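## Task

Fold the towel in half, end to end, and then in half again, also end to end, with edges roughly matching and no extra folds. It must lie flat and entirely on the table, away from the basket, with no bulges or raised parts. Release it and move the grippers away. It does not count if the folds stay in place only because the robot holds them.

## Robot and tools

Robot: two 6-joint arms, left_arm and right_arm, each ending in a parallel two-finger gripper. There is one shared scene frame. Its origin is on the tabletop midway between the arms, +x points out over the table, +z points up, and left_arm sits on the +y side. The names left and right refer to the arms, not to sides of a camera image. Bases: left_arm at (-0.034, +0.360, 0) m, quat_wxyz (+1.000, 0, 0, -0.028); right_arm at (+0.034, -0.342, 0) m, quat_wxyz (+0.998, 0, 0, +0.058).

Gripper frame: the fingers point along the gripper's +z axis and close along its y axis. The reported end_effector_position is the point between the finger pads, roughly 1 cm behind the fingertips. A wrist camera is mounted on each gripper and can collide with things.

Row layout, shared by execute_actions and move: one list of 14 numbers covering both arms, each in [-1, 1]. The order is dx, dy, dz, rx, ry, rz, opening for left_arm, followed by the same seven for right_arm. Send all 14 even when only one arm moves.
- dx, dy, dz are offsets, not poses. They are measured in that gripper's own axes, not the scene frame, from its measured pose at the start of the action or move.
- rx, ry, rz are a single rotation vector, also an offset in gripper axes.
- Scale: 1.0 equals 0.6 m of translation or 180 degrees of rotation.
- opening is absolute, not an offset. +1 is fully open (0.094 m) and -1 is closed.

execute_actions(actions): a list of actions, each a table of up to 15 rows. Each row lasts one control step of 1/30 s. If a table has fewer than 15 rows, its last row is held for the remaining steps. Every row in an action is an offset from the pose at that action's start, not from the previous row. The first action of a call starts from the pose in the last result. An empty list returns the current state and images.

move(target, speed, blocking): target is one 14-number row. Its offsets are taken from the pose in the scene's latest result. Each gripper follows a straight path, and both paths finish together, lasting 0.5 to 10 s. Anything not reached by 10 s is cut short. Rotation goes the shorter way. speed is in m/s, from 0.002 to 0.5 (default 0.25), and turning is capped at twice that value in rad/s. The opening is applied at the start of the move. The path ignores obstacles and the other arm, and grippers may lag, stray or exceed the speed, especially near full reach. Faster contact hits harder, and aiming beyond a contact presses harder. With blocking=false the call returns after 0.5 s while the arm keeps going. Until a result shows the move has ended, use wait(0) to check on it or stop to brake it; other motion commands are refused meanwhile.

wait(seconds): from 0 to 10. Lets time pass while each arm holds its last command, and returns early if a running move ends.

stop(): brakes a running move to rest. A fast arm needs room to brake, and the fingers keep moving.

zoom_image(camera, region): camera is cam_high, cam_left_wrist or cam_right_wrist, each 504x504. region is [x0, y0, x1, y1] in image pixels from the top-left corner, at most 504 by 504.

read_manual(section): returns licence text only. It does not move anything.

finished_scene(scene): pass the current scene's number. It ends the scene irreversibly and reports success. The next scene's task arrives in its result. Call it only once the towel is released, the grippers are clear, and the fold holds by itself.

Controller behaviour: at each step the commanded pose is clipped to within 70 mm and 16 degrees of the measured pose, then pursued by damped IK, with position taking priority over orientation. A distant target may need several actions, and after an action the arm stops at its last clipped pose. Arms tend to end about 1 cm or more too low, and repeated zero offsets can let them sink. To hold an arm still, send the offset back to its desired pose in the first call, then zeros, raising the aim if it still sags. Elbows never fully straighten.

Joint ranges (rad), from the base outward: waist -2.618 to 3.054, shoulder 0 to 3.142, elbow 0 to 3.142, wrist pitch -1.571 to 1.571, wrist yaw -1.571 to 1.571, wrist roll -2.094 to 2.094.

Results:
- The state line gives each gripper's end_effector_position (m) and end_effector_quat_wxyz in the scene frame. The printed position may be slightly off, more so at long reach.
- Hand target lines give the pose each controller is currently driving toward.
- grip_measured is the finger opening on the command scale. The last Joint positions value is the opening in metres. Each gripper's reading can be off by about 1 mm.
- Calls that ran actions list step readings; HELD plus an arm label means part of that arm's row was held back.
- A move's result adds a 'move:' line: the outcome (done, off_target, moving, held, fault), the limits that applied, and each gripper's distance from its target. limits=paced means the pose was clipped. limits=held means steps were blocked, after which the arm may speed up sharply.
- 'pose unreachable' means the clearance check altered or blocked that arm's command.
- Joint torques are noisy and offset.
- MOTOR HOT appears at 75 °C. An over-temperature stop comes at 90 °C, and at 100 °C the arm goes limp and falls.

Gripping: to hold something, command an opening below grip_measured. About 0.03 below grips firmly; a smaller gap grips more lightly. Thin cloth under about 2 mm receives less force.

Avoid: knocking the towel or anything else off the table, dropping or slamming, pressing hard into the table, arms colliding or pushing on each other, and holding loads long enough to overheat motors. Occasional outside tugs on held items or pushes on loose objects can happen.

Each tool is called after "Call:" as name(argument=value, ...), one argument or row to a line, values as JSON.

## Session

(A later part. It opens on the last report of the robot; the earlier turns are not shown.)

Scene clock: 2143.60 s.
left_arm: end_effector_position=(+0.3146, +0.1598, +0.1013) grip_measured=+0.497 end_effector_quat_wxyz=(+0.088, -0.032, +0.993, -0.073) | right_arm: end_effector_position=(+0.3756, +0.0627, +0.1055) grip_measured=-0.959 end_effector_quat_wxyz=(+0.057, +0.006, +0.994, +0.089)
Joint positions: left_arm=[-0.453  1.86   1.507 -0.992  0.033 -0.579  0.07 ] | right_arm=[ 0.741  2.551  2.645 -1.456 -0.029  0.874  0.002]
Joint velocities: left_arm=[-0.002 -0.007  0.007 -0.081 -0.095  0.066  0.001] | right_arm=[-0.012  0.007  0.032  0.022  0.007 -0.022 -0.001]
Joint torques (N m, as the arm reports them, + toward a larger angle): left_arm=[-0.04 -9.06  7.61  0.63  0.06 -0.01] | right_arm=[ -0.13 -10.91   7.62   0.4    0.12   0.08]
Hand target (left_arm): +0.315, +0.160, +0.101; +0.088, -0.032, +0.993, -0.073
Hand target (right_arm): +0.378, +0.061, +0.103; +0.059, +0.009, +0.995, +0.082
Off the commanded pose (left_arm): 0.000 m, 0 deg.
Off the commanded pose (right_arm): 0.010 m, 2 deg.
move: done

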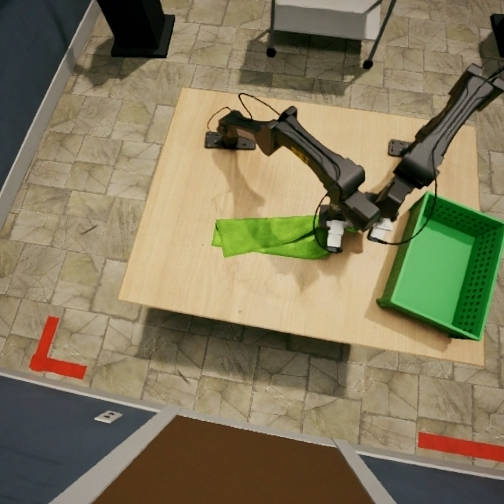

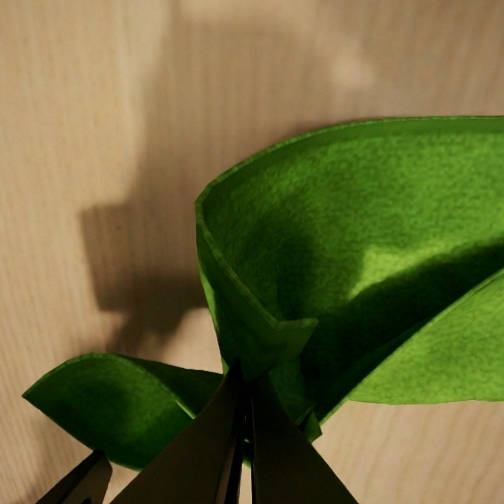

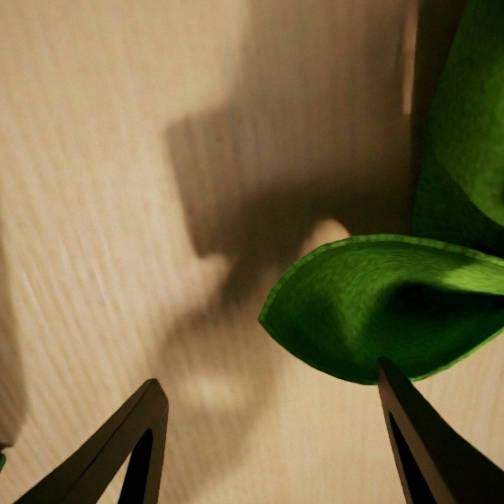

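Call:
move(
  target=[0,0,0,0,0,0,0.5,0,0.03,0.12,0,0,0,-1],
)

Call:
move(
  target=[0,0,0,0,0,0,0.5,0,0,0,0,0,0,0.6],
)

Call:
move(
  target=[0,0,0,0,0,0,0.5,0,0,-0.15,0,0,0,0.6],
)

Call:
move(
  target=[0,0,0,0,0,0,0.5,0.3,-0.3,-0.15,0,0,0,0.6],
)

Call:
zoom_image(
  camera="cam_high",
  region=[130,150,370,300],
)

Scene clock: 2153.37 s.
left_arm: end_effector_position=(+0.3115, +0.1620, +0.0991) grip_measured=+0.497 end_effector_quat_wxyz=(+0.080, -0.036, +0.994, -0.068) | right_arm: end_effector_position=(+0.3858, +0.0879, +0.0439) grip_measured=-0.959 end_effector_quat_wxyz=(+0.057, +0.010, +0.994, +0.093)
Joint positions: left_arm=[-0.452  1.863  1.506 -1.005  0.033 -0.584  0.07 ] | right_arm=[ 0.757  2.655  2.592 -1.291 -0.031  0.896  0.002]
Joint velocities: left_arm=[-0.007 -0.007 -0.012 -0.007 -0.095 -0.051  0.001] | right_arm=[-0.017 -0.012  0.022  0.007 -0.066  0.081 -0.002]
Joint torques (N m, as the arm reports them, + toward a larger angle): left_arm=[-0.12 -9.33  7.76  0.71  0.05  0.03] | right_arm=[  0.94 -11.2    7.49   0.48   0.04   0.05]
Hand target (left_arm): +0.315, +0.160, +0.101; +0.088, -0.033, +0.993, -0.073
Hand target (right_arm): +0.383, +0.092, +0.038; +0.057, +0.006, +0.994, +0.090
Off the commanded pose (left_arm): 0.004 m, 1 deg.
Off the commanded pose (right_arm): 0.008 m, 1 deg.
move: done

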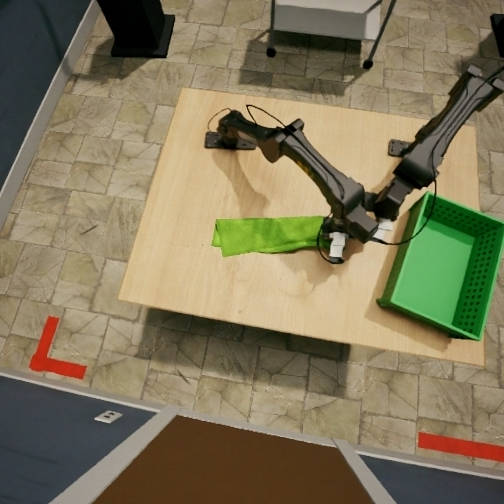

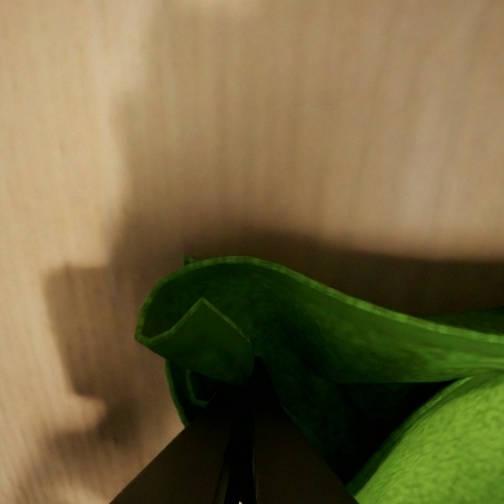

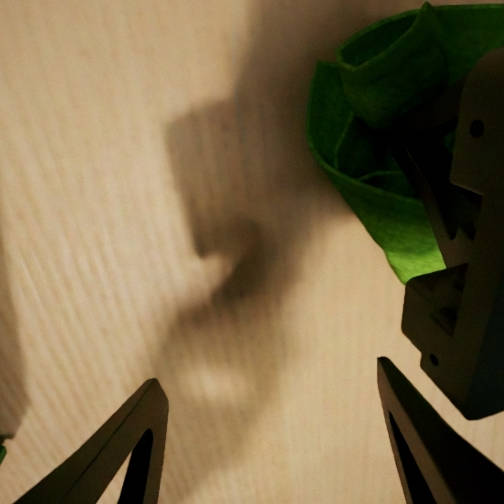

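Scene clock: 2153.87 s.
left_arm: end_effector_position=(+0.3113, +0.1621, +0.0990) grip_measured=+0.497 end_effector_quat_wxyz=(+0.080, -0.036, +0.994, -0.068) | right_arm: end_effector_position=(+0.3864, +0.0887, +0.0441) grip_measured=+0.597 end_effector_quat_wxyz=(+0.058, +0.010, +0.994, +0.095)
Joint positions: left_arm=[-0.452  1.863  1.506 -1.006  0.033 -0.584  0.07 ] | right_arm=[ 0.757  2.655  2.592 -1.287 -0.031  0.896  0.075]
Joint velocities: left_arm=[-0.007 -0.017 -0.017  0.007  0.007 -0.022  0.   ] | right_arm=[-0.007 -0.022 -0.017 -0.037  0.081  0.037  0.   ]
Joint torques (N m, as the arm reports them, + toward a larger angle): left_arm=[-0.04 -9.05  7.57  0.58  0.03 -0.02] | right_arm=[  0.   -12.99   5.58   0.52   0.     0.03]
Hand target (left_arm): +0.312, +0.162, +0.099; +0.081, -0.036, +0.994, -0.068
Hand target (right_arm): +0.386, +0.088, +0.044; +0.057, +0.010, +0.994, +0.093
Off the commanded pose (left_arm): 0.000 m, 0 deg.
Off the commanded pose (right_arm): 0.001 m, 0 deg.
move: done

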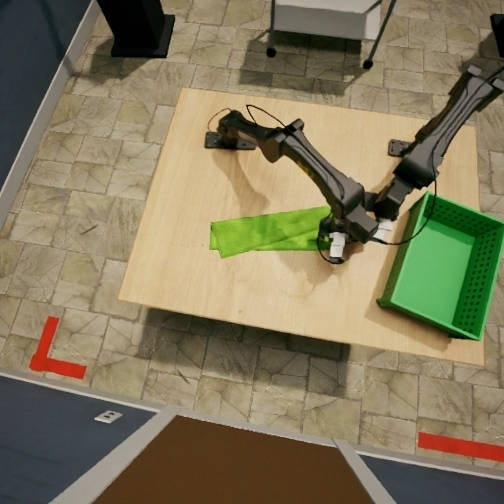

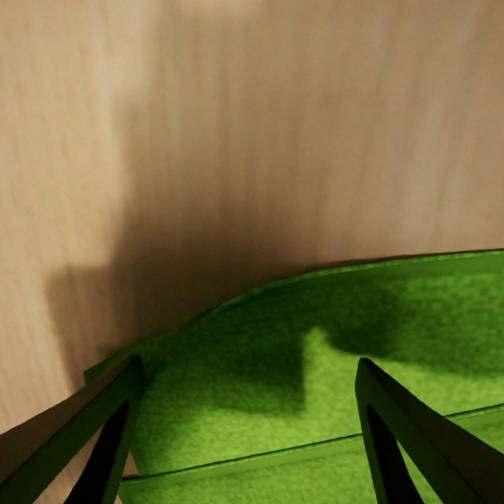

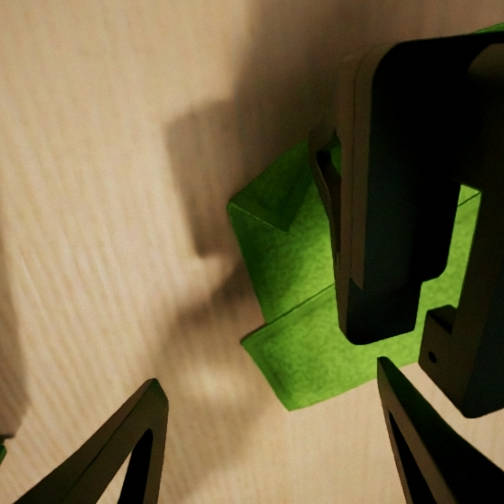

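Scene clock: 2154.80 s.
left_arm: end_effector_position=(+0.3053, +0.1615, +0.0982) grip_measured=+0.497 end_effector_quat_wxyz=(+0.067, -0.033, +0.995, -0.069) | right_arm: end_effector_position=(+0.3855, +0.0743, +0.1178) grip_measured=+0.597 end_effector_quat_wxyz=(+0.080, +0.018, +0.991, +0.110)
Joint positions: left_arm=[-0.453  1.863  1.506 -1.026  0.049 -0.58   0.07 ] | right_arm=[ 0.746  2.629  2.837 -1.505 -0.017  0.9    0.075]
Joint velocities: left_arm=[-0.007 -0.007  0.002 -0.022  0.037 -0.007 -0.001] | right_arm=[-0.002 -0.007 -0.007 -0.081 -0.037  0.022 -0.   ]
Joint torques (N m, as the arm reports them, + toward a larger angle): left_arm=[ 0.07 -8.99  7.55  0.72 -0.1  -0.05] | right_arm=[  0.4  -13.66   7.04   0.25  -0.14  -0.04]
Hand target (left_arm): +0.311, +0.162, +0.099; +0.080, -0.036, +0.994, -0.068
Hand target (right_arm): +0.376, +0.072, +0.132; +0.074, +0.010, +0.991, +0.115
Off the commanded pose (left_arm): 0.006 m, 2 deg.
Off the commanded pose (right_arm): 0.017 m, 3 deg.
elbow stopped short (right arm): the move would have taken joint 3 (elbow) straighter than the controller allows; a more bent joint 3 avoids this.
move: off_target (right_arm)

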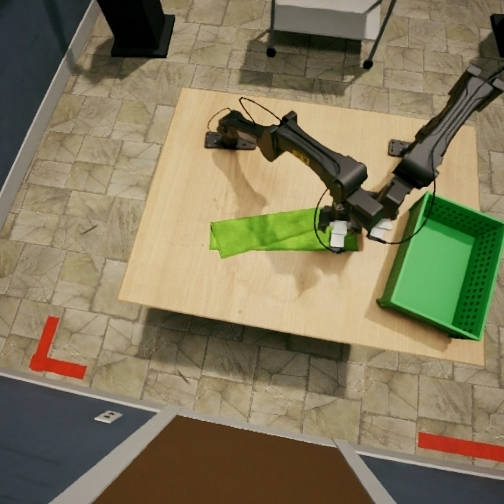

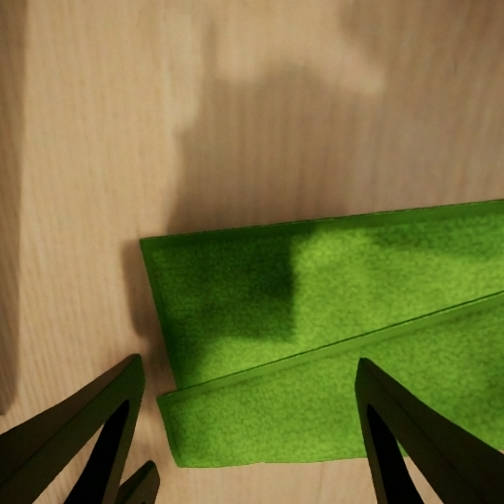

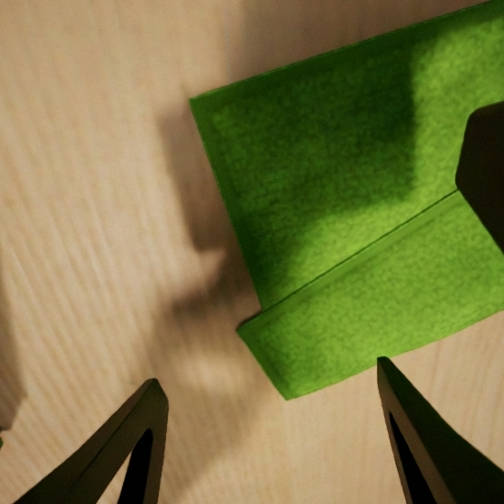

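Scene clock: 2156.30 s.
left_arm: end_effector_position=(+0.3015, +0.1623, +0.0976) grip_measured=+0.497 end_effector_quat_wxyz=(+0.059, -0.031, +0.995, -0.068) | right_arm: end_effector_position=(+0.1950, -0.1075, +0.1416) grip_measured=+0.597 end_effector_quat_wxyz=(+0.075, +0.019, +0.990, +0.118)
Joint positions: left_arm=[-0.453  1.863  1.506 -1.042  0.055 -0.577  0.07 ] | right_arm=[ 0.845  1.354  1.129 -1.066 -0.006  1.001  0.075]
Joint velocities: left_arm=[-0.002 -0.017 -0.012 -0.037  0.007  0.022  0.   ] | right_arm=[ 0.007  0.007 -0.017 -0.037  0.037  0.037  0.001]
Joint torques (N m, as the arm reports them, + toward a larger angle): left_arm=[-0.06 -9.01  7.51  0.67 -0.02 -0.03] | right_arm=[ 0.74 -5.15  4.03  0.64  0.14  0.06]
Hand target (left_arm): +0.305, +0.162, +0.098; +0.067, -0.033, +0.995, -0.069
Hand target (right_arm): +0.191, -0.113, +0.139; +0.079, +0.018, +0.991, +0.111
Off the commanded pose (left_arm): 0.004 m, 1 deg.
Off the commanded pose (right_arm): 0.008 m, 1 deg.
move: done

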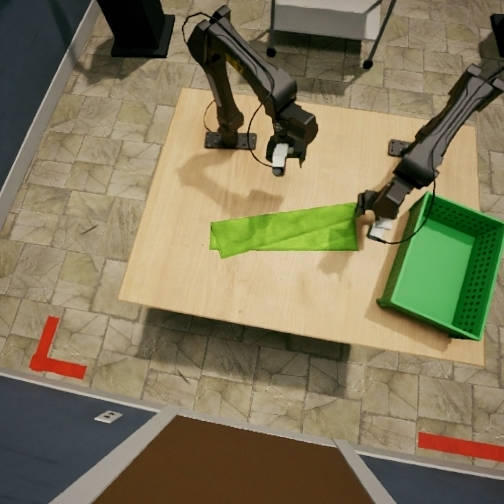

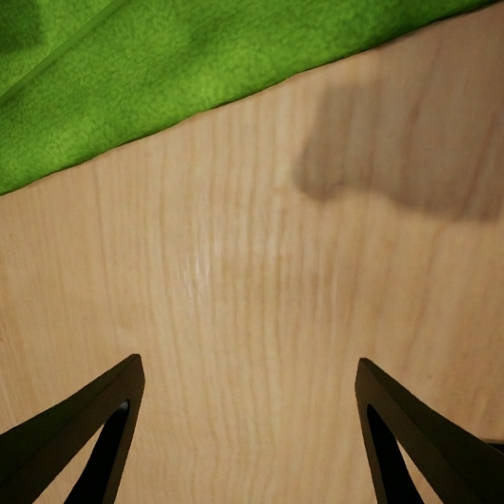

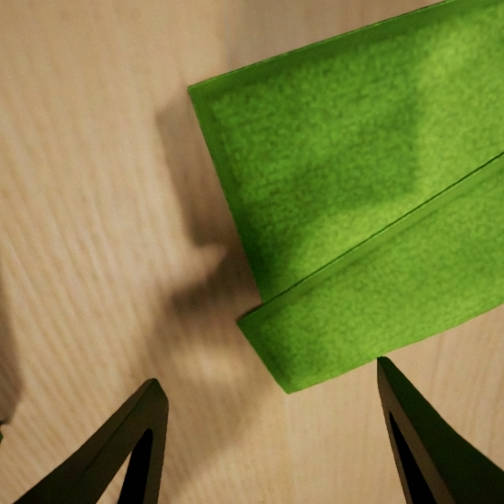

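Region (130, 150, 370, 300) of cam_high's 504x504 image, scaled by 2.100, with more detail than that image has; it fills the top 315 rows of this view, and the rest is white.

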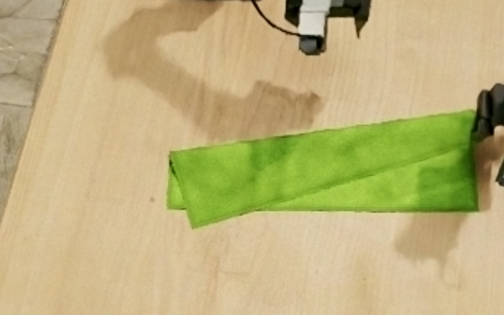

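Call:
move(
  target=[-0.2,-0.19,0.05,-0.043,0.038,0,0.5,-0.49,-0.22,0.13,0.075,0.048,0,0.28],
)

Call:
move(
  target=[0,0,0.12,0,0,0,0.5,0,0,0,0,0,0.45,0.28],
)

Scene clock: 2165.57 s.
left_arm: end_effector_position=(+0.4242, +0.0596, +0.0962) grip_measured=+0.497 end_effector_quat_wxyz=(+0.095, -0.033, +0.992, -0.078) | right_arm: end_effector_position=(+0.4935, -0.2323, +0.0820) grip_measured=+0.283 end_effector_quat_wxyz=(+0.004, +0.022, +1.000, +0.003)
Joint positions: left_arm=[-0.519  2.67   2.832 -1.487  0.02  -0.645  0.07 ] | right_arm=[ 0.113  2.436  2.358 -1.483 -0.004  0.274  0.06 ]
Joint velocities: left_arm=[-0.032 -0.012  0.002 -0.007  0.081  0.022  0.   ] | right_arm=[ 0.022 -0.002  0.007 -0.022 -0.022 -0.051  0.   ]
Joint torques (N m, as the arm reports them, + toward a larger angle): left_arm=[ -0.8  -13.64   9.46   0.83  -0.04  -0.08] | right_arm=[ -0.04 -10.05   7.46   0.11   0.13   0.  ]
Hand target (left_arm): +0.430, +0.053, +0.100; +0.112, -0.033, +0.990, -0.084
Hand target (right_arm): +0.496, -0.234, +0.079; +0.003, +0.019, +1.000, -0.004
Off the commanded pose (left_arm): 0.008 m, 14 deg.
Off the commanded pose (right_arm): 0.005 m, 1 deg.
elbow stopped short (left arm): the move would have taken joint 3 (elbow) straighter than the controller allows; a more bent joint 3 avoids this.
move: off_target (left_arm)

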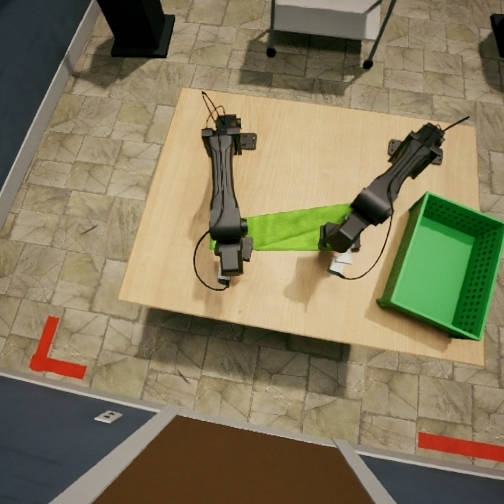

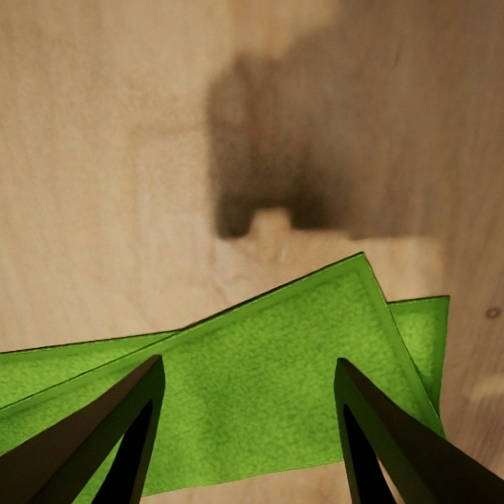

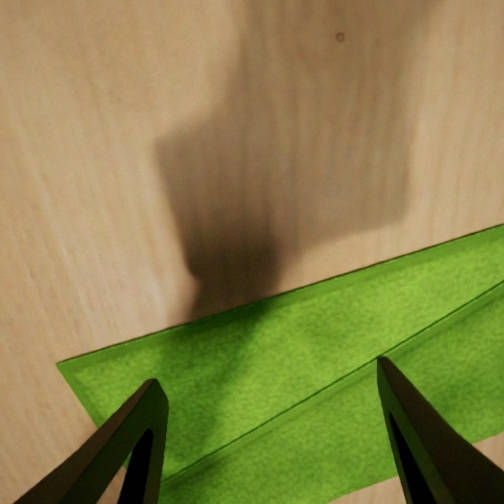

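Scene clock: 2168.93 s.
left_arm: end_effector_position=(+0.4376, +0.0510, +0.0333) grip_measured=+0.497 end_effector_quat_wxyz=(+0.094, -0.033, +0.992, -0.078) | right_arm: end_effector_position=(+0.4935, -0.2323, +0.0820) grip_measured=+0.283 end_effector_quat_wxyz=(+0.001, +0.663, +0.749, +0.005)
Joint positions: left_arm=[-0.519  2.655  2.544 -1.215  0.02  -0.645  0.07 ] | right_arm=[ 0.113  2.436  2.358 -1.484 -0.004  1.679  0.06 ]
Joint velocities: left_arm=[ 0.002 -0.017 -0.002  0.037  0.022 -0.007  0.001] | right_arm=[-0.007 -0.007 -0.012 -0.022 -0.007  0.022 -0.002]
Joint torques (N m, as the arm reports them, + toward a larger angle): left_arm=[ -0.45 -14.17   6.27   0.83   0.01  -0.07] | right_arm=[  0.04 -11.68   5.29   0.2    0.01   0.12]
Hand target (left_arm): +0.438, +0.048, +0.027; +0.094, -0.033, +0.992, -0.078
Hand target (right_arm): +0.493, -0.232, +0.082; +0.001, +0.666, +0.746, +0.005
Off the commanded pose (left_arm): 0.007 m, 0 deg.
Off the commanded pose (right_arm): 0.000 m, 1 deg.
move: done

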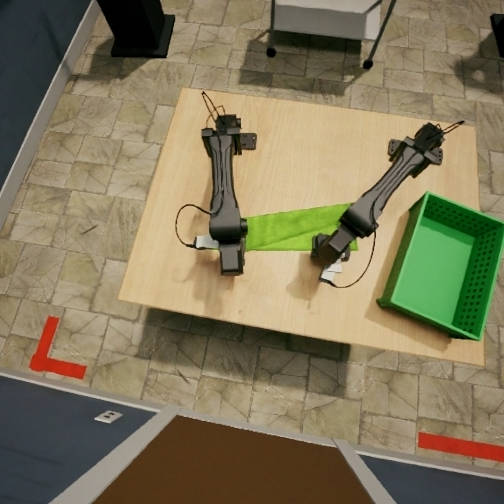

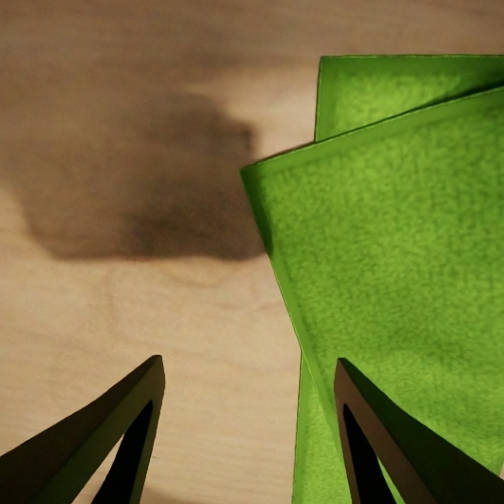

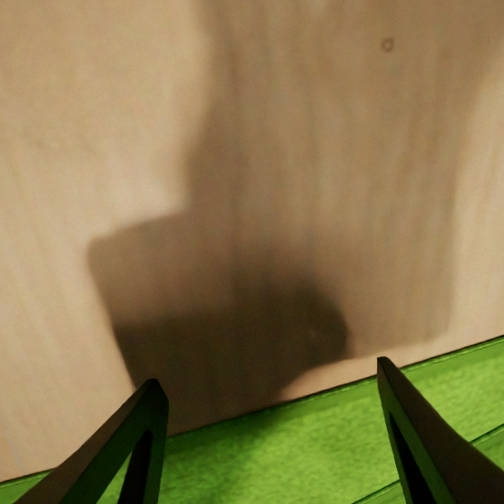

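Call:
move(
  target=[0,0,0.04,0,0,0,0.5,-0.09,-0.04,0.04,0,0,-0.09,0.28],
)

Call:
move(
  target=[0,0,0.02,0,0,0,0.5,0,0,0.07,0,0,0,0.28],
)

Scene clock: 2176.63 s.
left_arm: end_effector_position=(+0.4434, +0.0471, +0.0254) grip_measured=+0.497 end_effector_quat_wxyz=(+0.102, -0.033, +0.991, -0.083) | right_arm: end_effector_position=(+0.4783, -0.2864, +0.0523) grip_measured=+0.283 end_effector_quat_wxyz=(-0.003, +0.551, +0.834, +0.000)
Joint positions: left_arm=[-0.519  2.671  2.538 -1.175  0.02  -0.645  0.07 ] | right_arm=[ 0.003  2.304  2.009 -1.279 -0.004  1.288  0.06 ]
Joint velocities: left_arm=[-0.002 -0.002  0.002  0.066 -0.022 -0.007 -0.001] | right_arm=[ 0.002  0.007 -0.007  0.051  0.022 -0.051  0.001]
Joint torques (N m, as the arm reports them, + toward a larger angle): left_arm=[ -0.18 -13.24   5.89   0.86   0.01  -0.02] | right_arm=[ -0.35 -12.67   3.82   0.22   0.04  -0.04]
Hand target (left_arm): +0.442, +0.047, +0.010; +0.094, -0.033, +0.992, -0.078
Hand target (right_arm): +0.476, -0.289, +0.058; +0.002, +0.551, +0.835, +0.004
Off the commanded pose (left_arm): 0.015 m, 1 deg.
Off the commanded pose (right_arm): 0.006 m, 1 deg.
move: off_target (left_arm)

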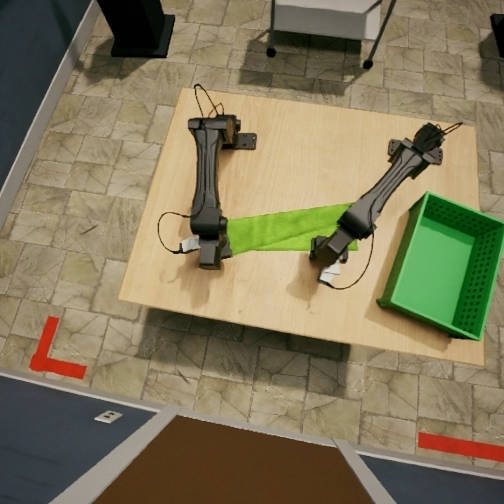

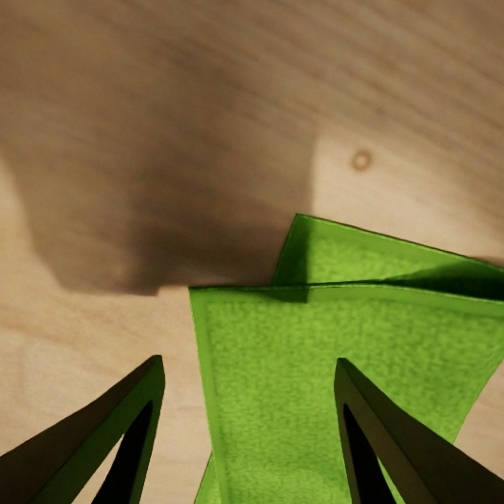

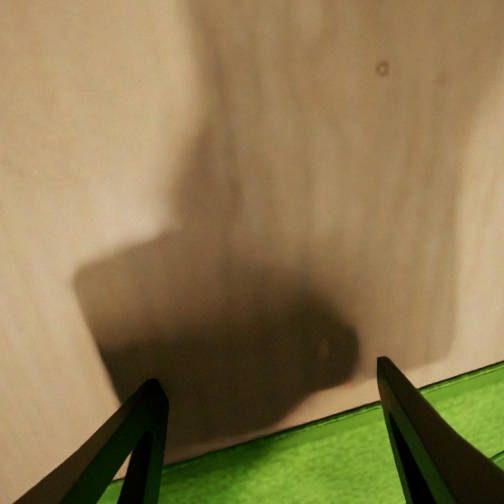

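Scene clock: 2177.60 s.
left_arm: end_effector_position=(+0.4434, +0.0471, +0.0254) grip_measured=+0.497 end_effector_quat_wxyz=(+0.102, -0.033, +0.991, -0.083) | right_arm: end_effector_position=(+0.4833, -0.2858, +0.0246) grip_measured=+0.283 end_effector_quat_wxyz=(+0.010, +0.551, +0.834, +0.011)
Joint positions: left_arm=[-0.519  2.671  2.538 -1.175  0.02  -0.645  0.07 ] | right_arm=[ 0.003  2.304  1.898 -1.135 -0.004  1.287  0.06 ]
Joint velocities: left_arm=[-0.022 -0.017 -0.002 -0.095 -0.022 -0.051 -0.   ] | right_arm=[ 0.002  0.007  0.007  0.022 -0.007 -0.037 -0.   ]
Joint torques (N m, as the arm reports them, + toward a larger angle): left_arm=[ -0.06 -13.27   6.86   0.93   0.04  -0.05] | right_arm=[ 0.08 -9.65  3.98  0.27  0.01  0.03]
Hand target (left_arm): +0.445, +0.045, +0.014; +0.101, -0.033, +0.991, -0.083
Hand target (right_arm): +0.477, -0.286, +0.011; -0.003, +0.551, +0.834, +0.000
Off the commanded pose (left_arm): 0.012 m, 0 deg.
Off the commanded pose (right_arm): 0.015 m, 2 deg.
move: off_target (left_arm, right_arm)

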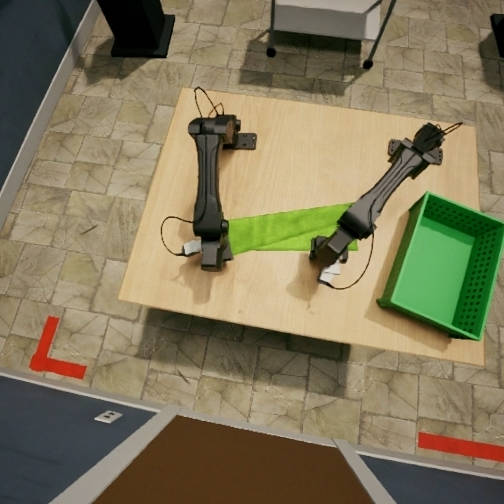

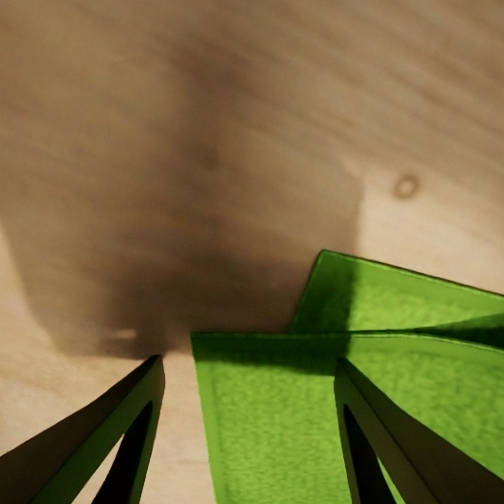

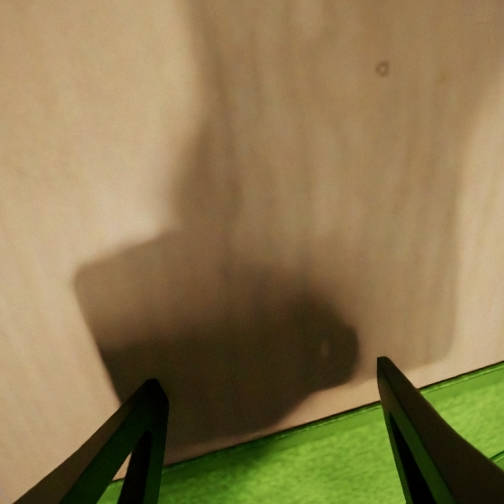

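Call:
move(
  target=[0,0,0.02,0,0,0,0.5,0,0,0.03,0,0,0,0.28],
)

Call:
move(
  target=[0,0,0.02,0,0,0,0.5,0,0,0.03,0,0,0,-1],
)

Call:
move(
  target=[0,0,0.02,0,0,0,0.5,0,0,-0.13,0,0,0,-1],
  speed=0.12,
)

Scene clock: 2184.30 s.
left_arm: end_effector_position=(+0.4434, +0.0471, +0.0254) grip_measured=+0.497 end_effector_quat_wxyz=(+0.102, -0.033, +0.991, -0.083) | right_arm: end_effector_position=(+0.4888, -0.2852, +0.0211) grip_measured=+0.283 end_effector_quat_wxyz=(+0.019, +0.551, +0.834, +0.019)
Joint positions: left_arm=[-0.519  2.671  2.538 -1.175  0.02  -0.645  0.07 ] | right_arm=[ 0.003  2.304  1.882 -1.095 -0.004  1.287  0.06 ]
Joint velocities: left_arm=[ 0.017 -0.017 -0.002 -0.007 -0.007 -0.051 -0.001] | right_arm=[-0.012  0.012 -0.017 -0.022  0.022 -0.007 -0.001]
Joint torques (N m, as the arm reports them, + toward a larger angle): left_arm=[ -0.19 -13.31   6.81   0.91   0.02  -0.03] | right_arm=[ 0.1  -9.8   3.3   0.46  0.02  0.04]
Hand target (left_arm): +0.446, +0.045, +0.014; +0.101, -0.033, +0.991, -0.083
Hand target (right_arm): +0.483, -0.286, +0.007; +0.010, +0.551, +0.834, +0.011
Off the commanded pose (left_arm): 0.012 m, 0 deg.
Off the commanded pose (right_arm): 0.015 m, 1 deg.
move: off_target (left_arm, right_arm)

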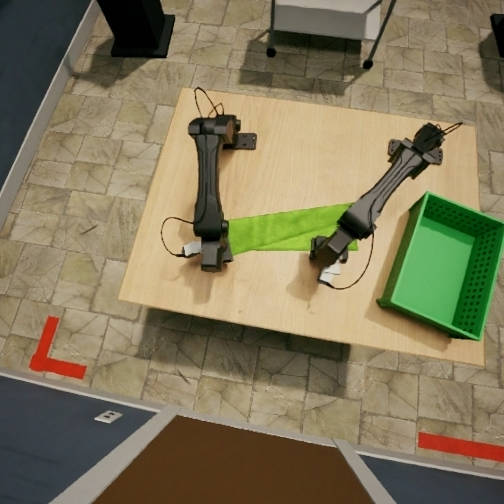

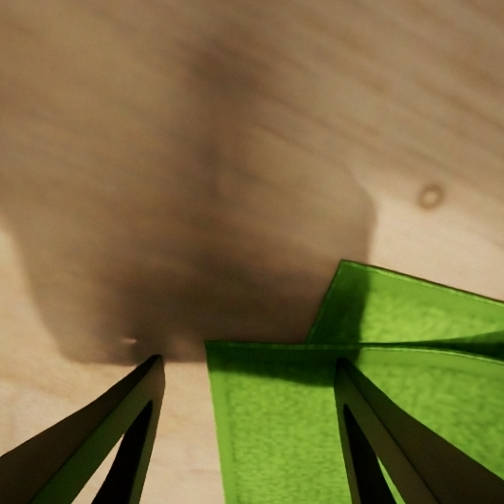

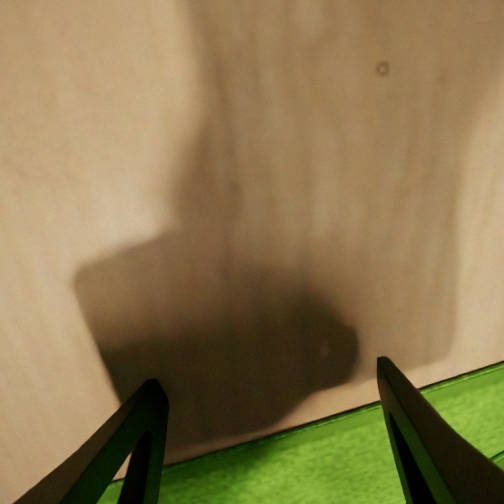

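Scene clock: 2185.00 s.
left_arm: end_effector_position=(+0.4434, +0.0471, +0.0254) grip_measured=+0.497 end_effector_quat_wxyz=(+0.102, -0.033, +0.991, -0.083) | right_arm: end_effector_position=(+0.4929, -0.2847, +0.0200) grip_measured=-0.978 end_effector_quat_wxyz=(+0.026, +0.551, +0.834, +0.025)
Joint positions: left_arm=[-0.519  2.671  2.538 -1.175  0.02  -0.645  0.07 ] | right_arm=[ 0.003  2.304  1.877 -1.072 -0.004  1.287  0.001]
Joint velocities: left_arm=[ 0.002  0.027 -0.002 -0.081 -0.066 -0.022  0.001] | right_arm=[-0.007  0.002  0.017  0.007  0.022  0.051  0.001]
Joint torques (N m, as the arm reports them, + toward a larger angle): left_arm=[ -0.1  -13.32   6.83   0.91   0.01   0.02] | right_arm=[ 0.03 -9.84  2.95  0.6   0.02  0.02]
Hand target (left_arm): +0.446, +0.045, +0.014; +0.101, -0.033, +0.991, -0.083
Hand target (right_arm): +0.489, -0.285, +0.003; +0.019, +0.551, +0.834, +0.018
Off the commanded pose (left_arm): 0.012 m, 0 deg.
Off the commanded pose (right_arm): 0.017 m, 1 deg.
move: off_target (left_arm, right_arm)

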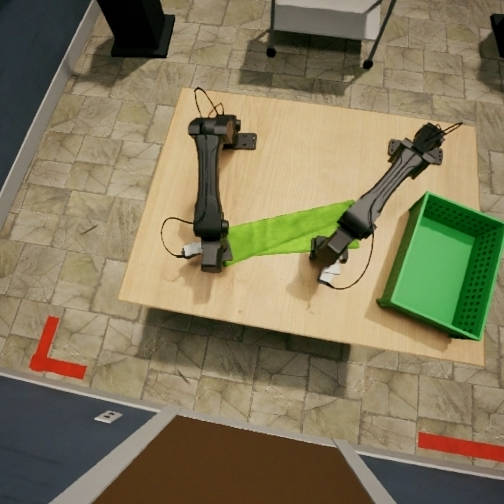

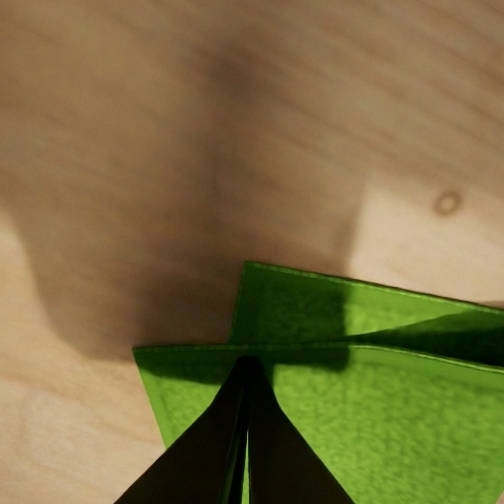

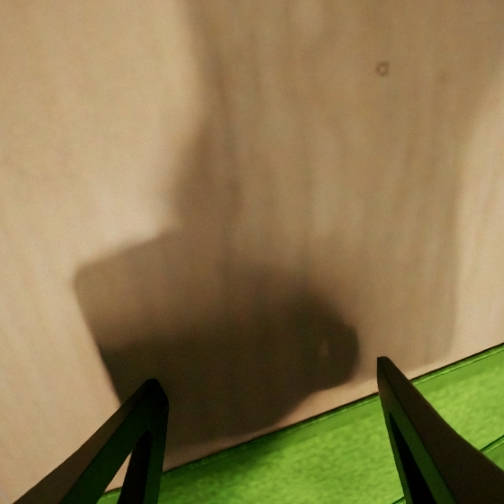

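Scene clock: 2186.27 s.
left_arm: end_effector_position=(+0.4434, +0.0471, +0.0254) grip_measured=+0.497 end_effector_quat_wxyz=(+0.102, -0.033, +0.991, -0.083) | right_arm: end_effector_position=(+0.4858, -0.2855, +0.0855) grip_measured=-0.978 end_effector_quat_wxyz=(+0.018, +0.551, +0.834, +0.018)
Joint positions: left_arm=[-0.519  2.671  2.538 -1.175  0.02  -0.645  0.07 ] | right_arm=[ 0.003  2.275  2.089 -1.335 -0.004  1.287  0.001]
Joint velocities: left_arm=[-0.007 -0.017  0.012  0.007 -0.037 -0.007 -0.002] | right_arm=[ 0.002  0.002 -0.007 -0.037  0.007 -0.066 -0.001]
Joint torques (N m, as the arm reports them, + toward a larger angle): left_arm=[ -0.07 -13.4    6.83   0.93   0.04  -0.02] | right_arm=[ -0.05 -11.53   7.35   0.11   0.     0.03]
Hand target (left_arm): +0.446, +0.045, +0.014; +0.101, -0.033, +0.991, -0.083
Hand target (right_arm): +0.488, -0.286, +0.098; +0.026, +0.551, +0.834, +0.025
Off the commanded pose (left_arm): 0.012 m, 0 deg.
Off the commanded pose (right_arm): 0.012 m, 1 deg.
move: off_target (left_arm, right_arm)

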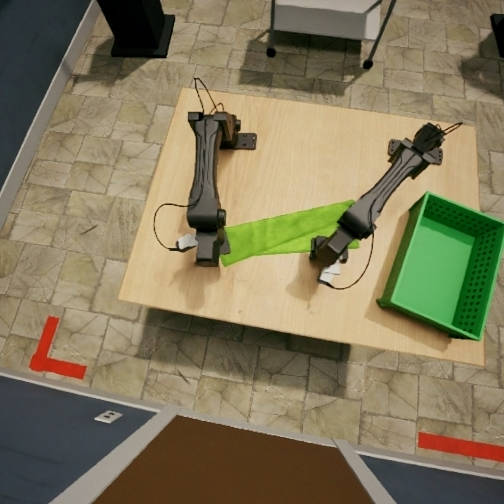

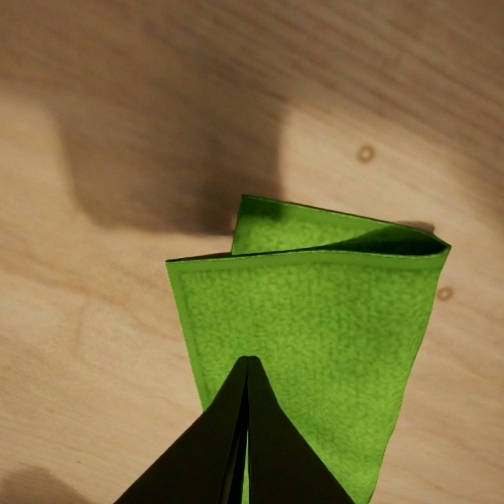

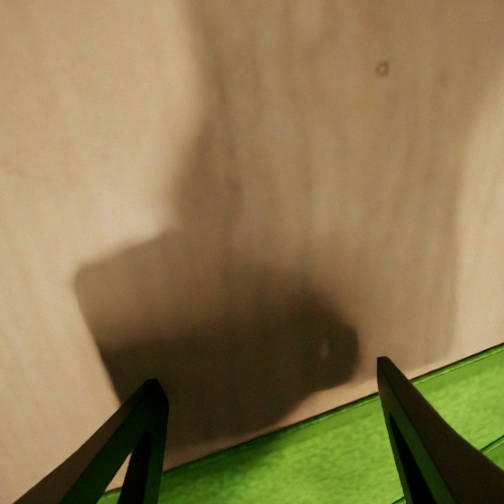

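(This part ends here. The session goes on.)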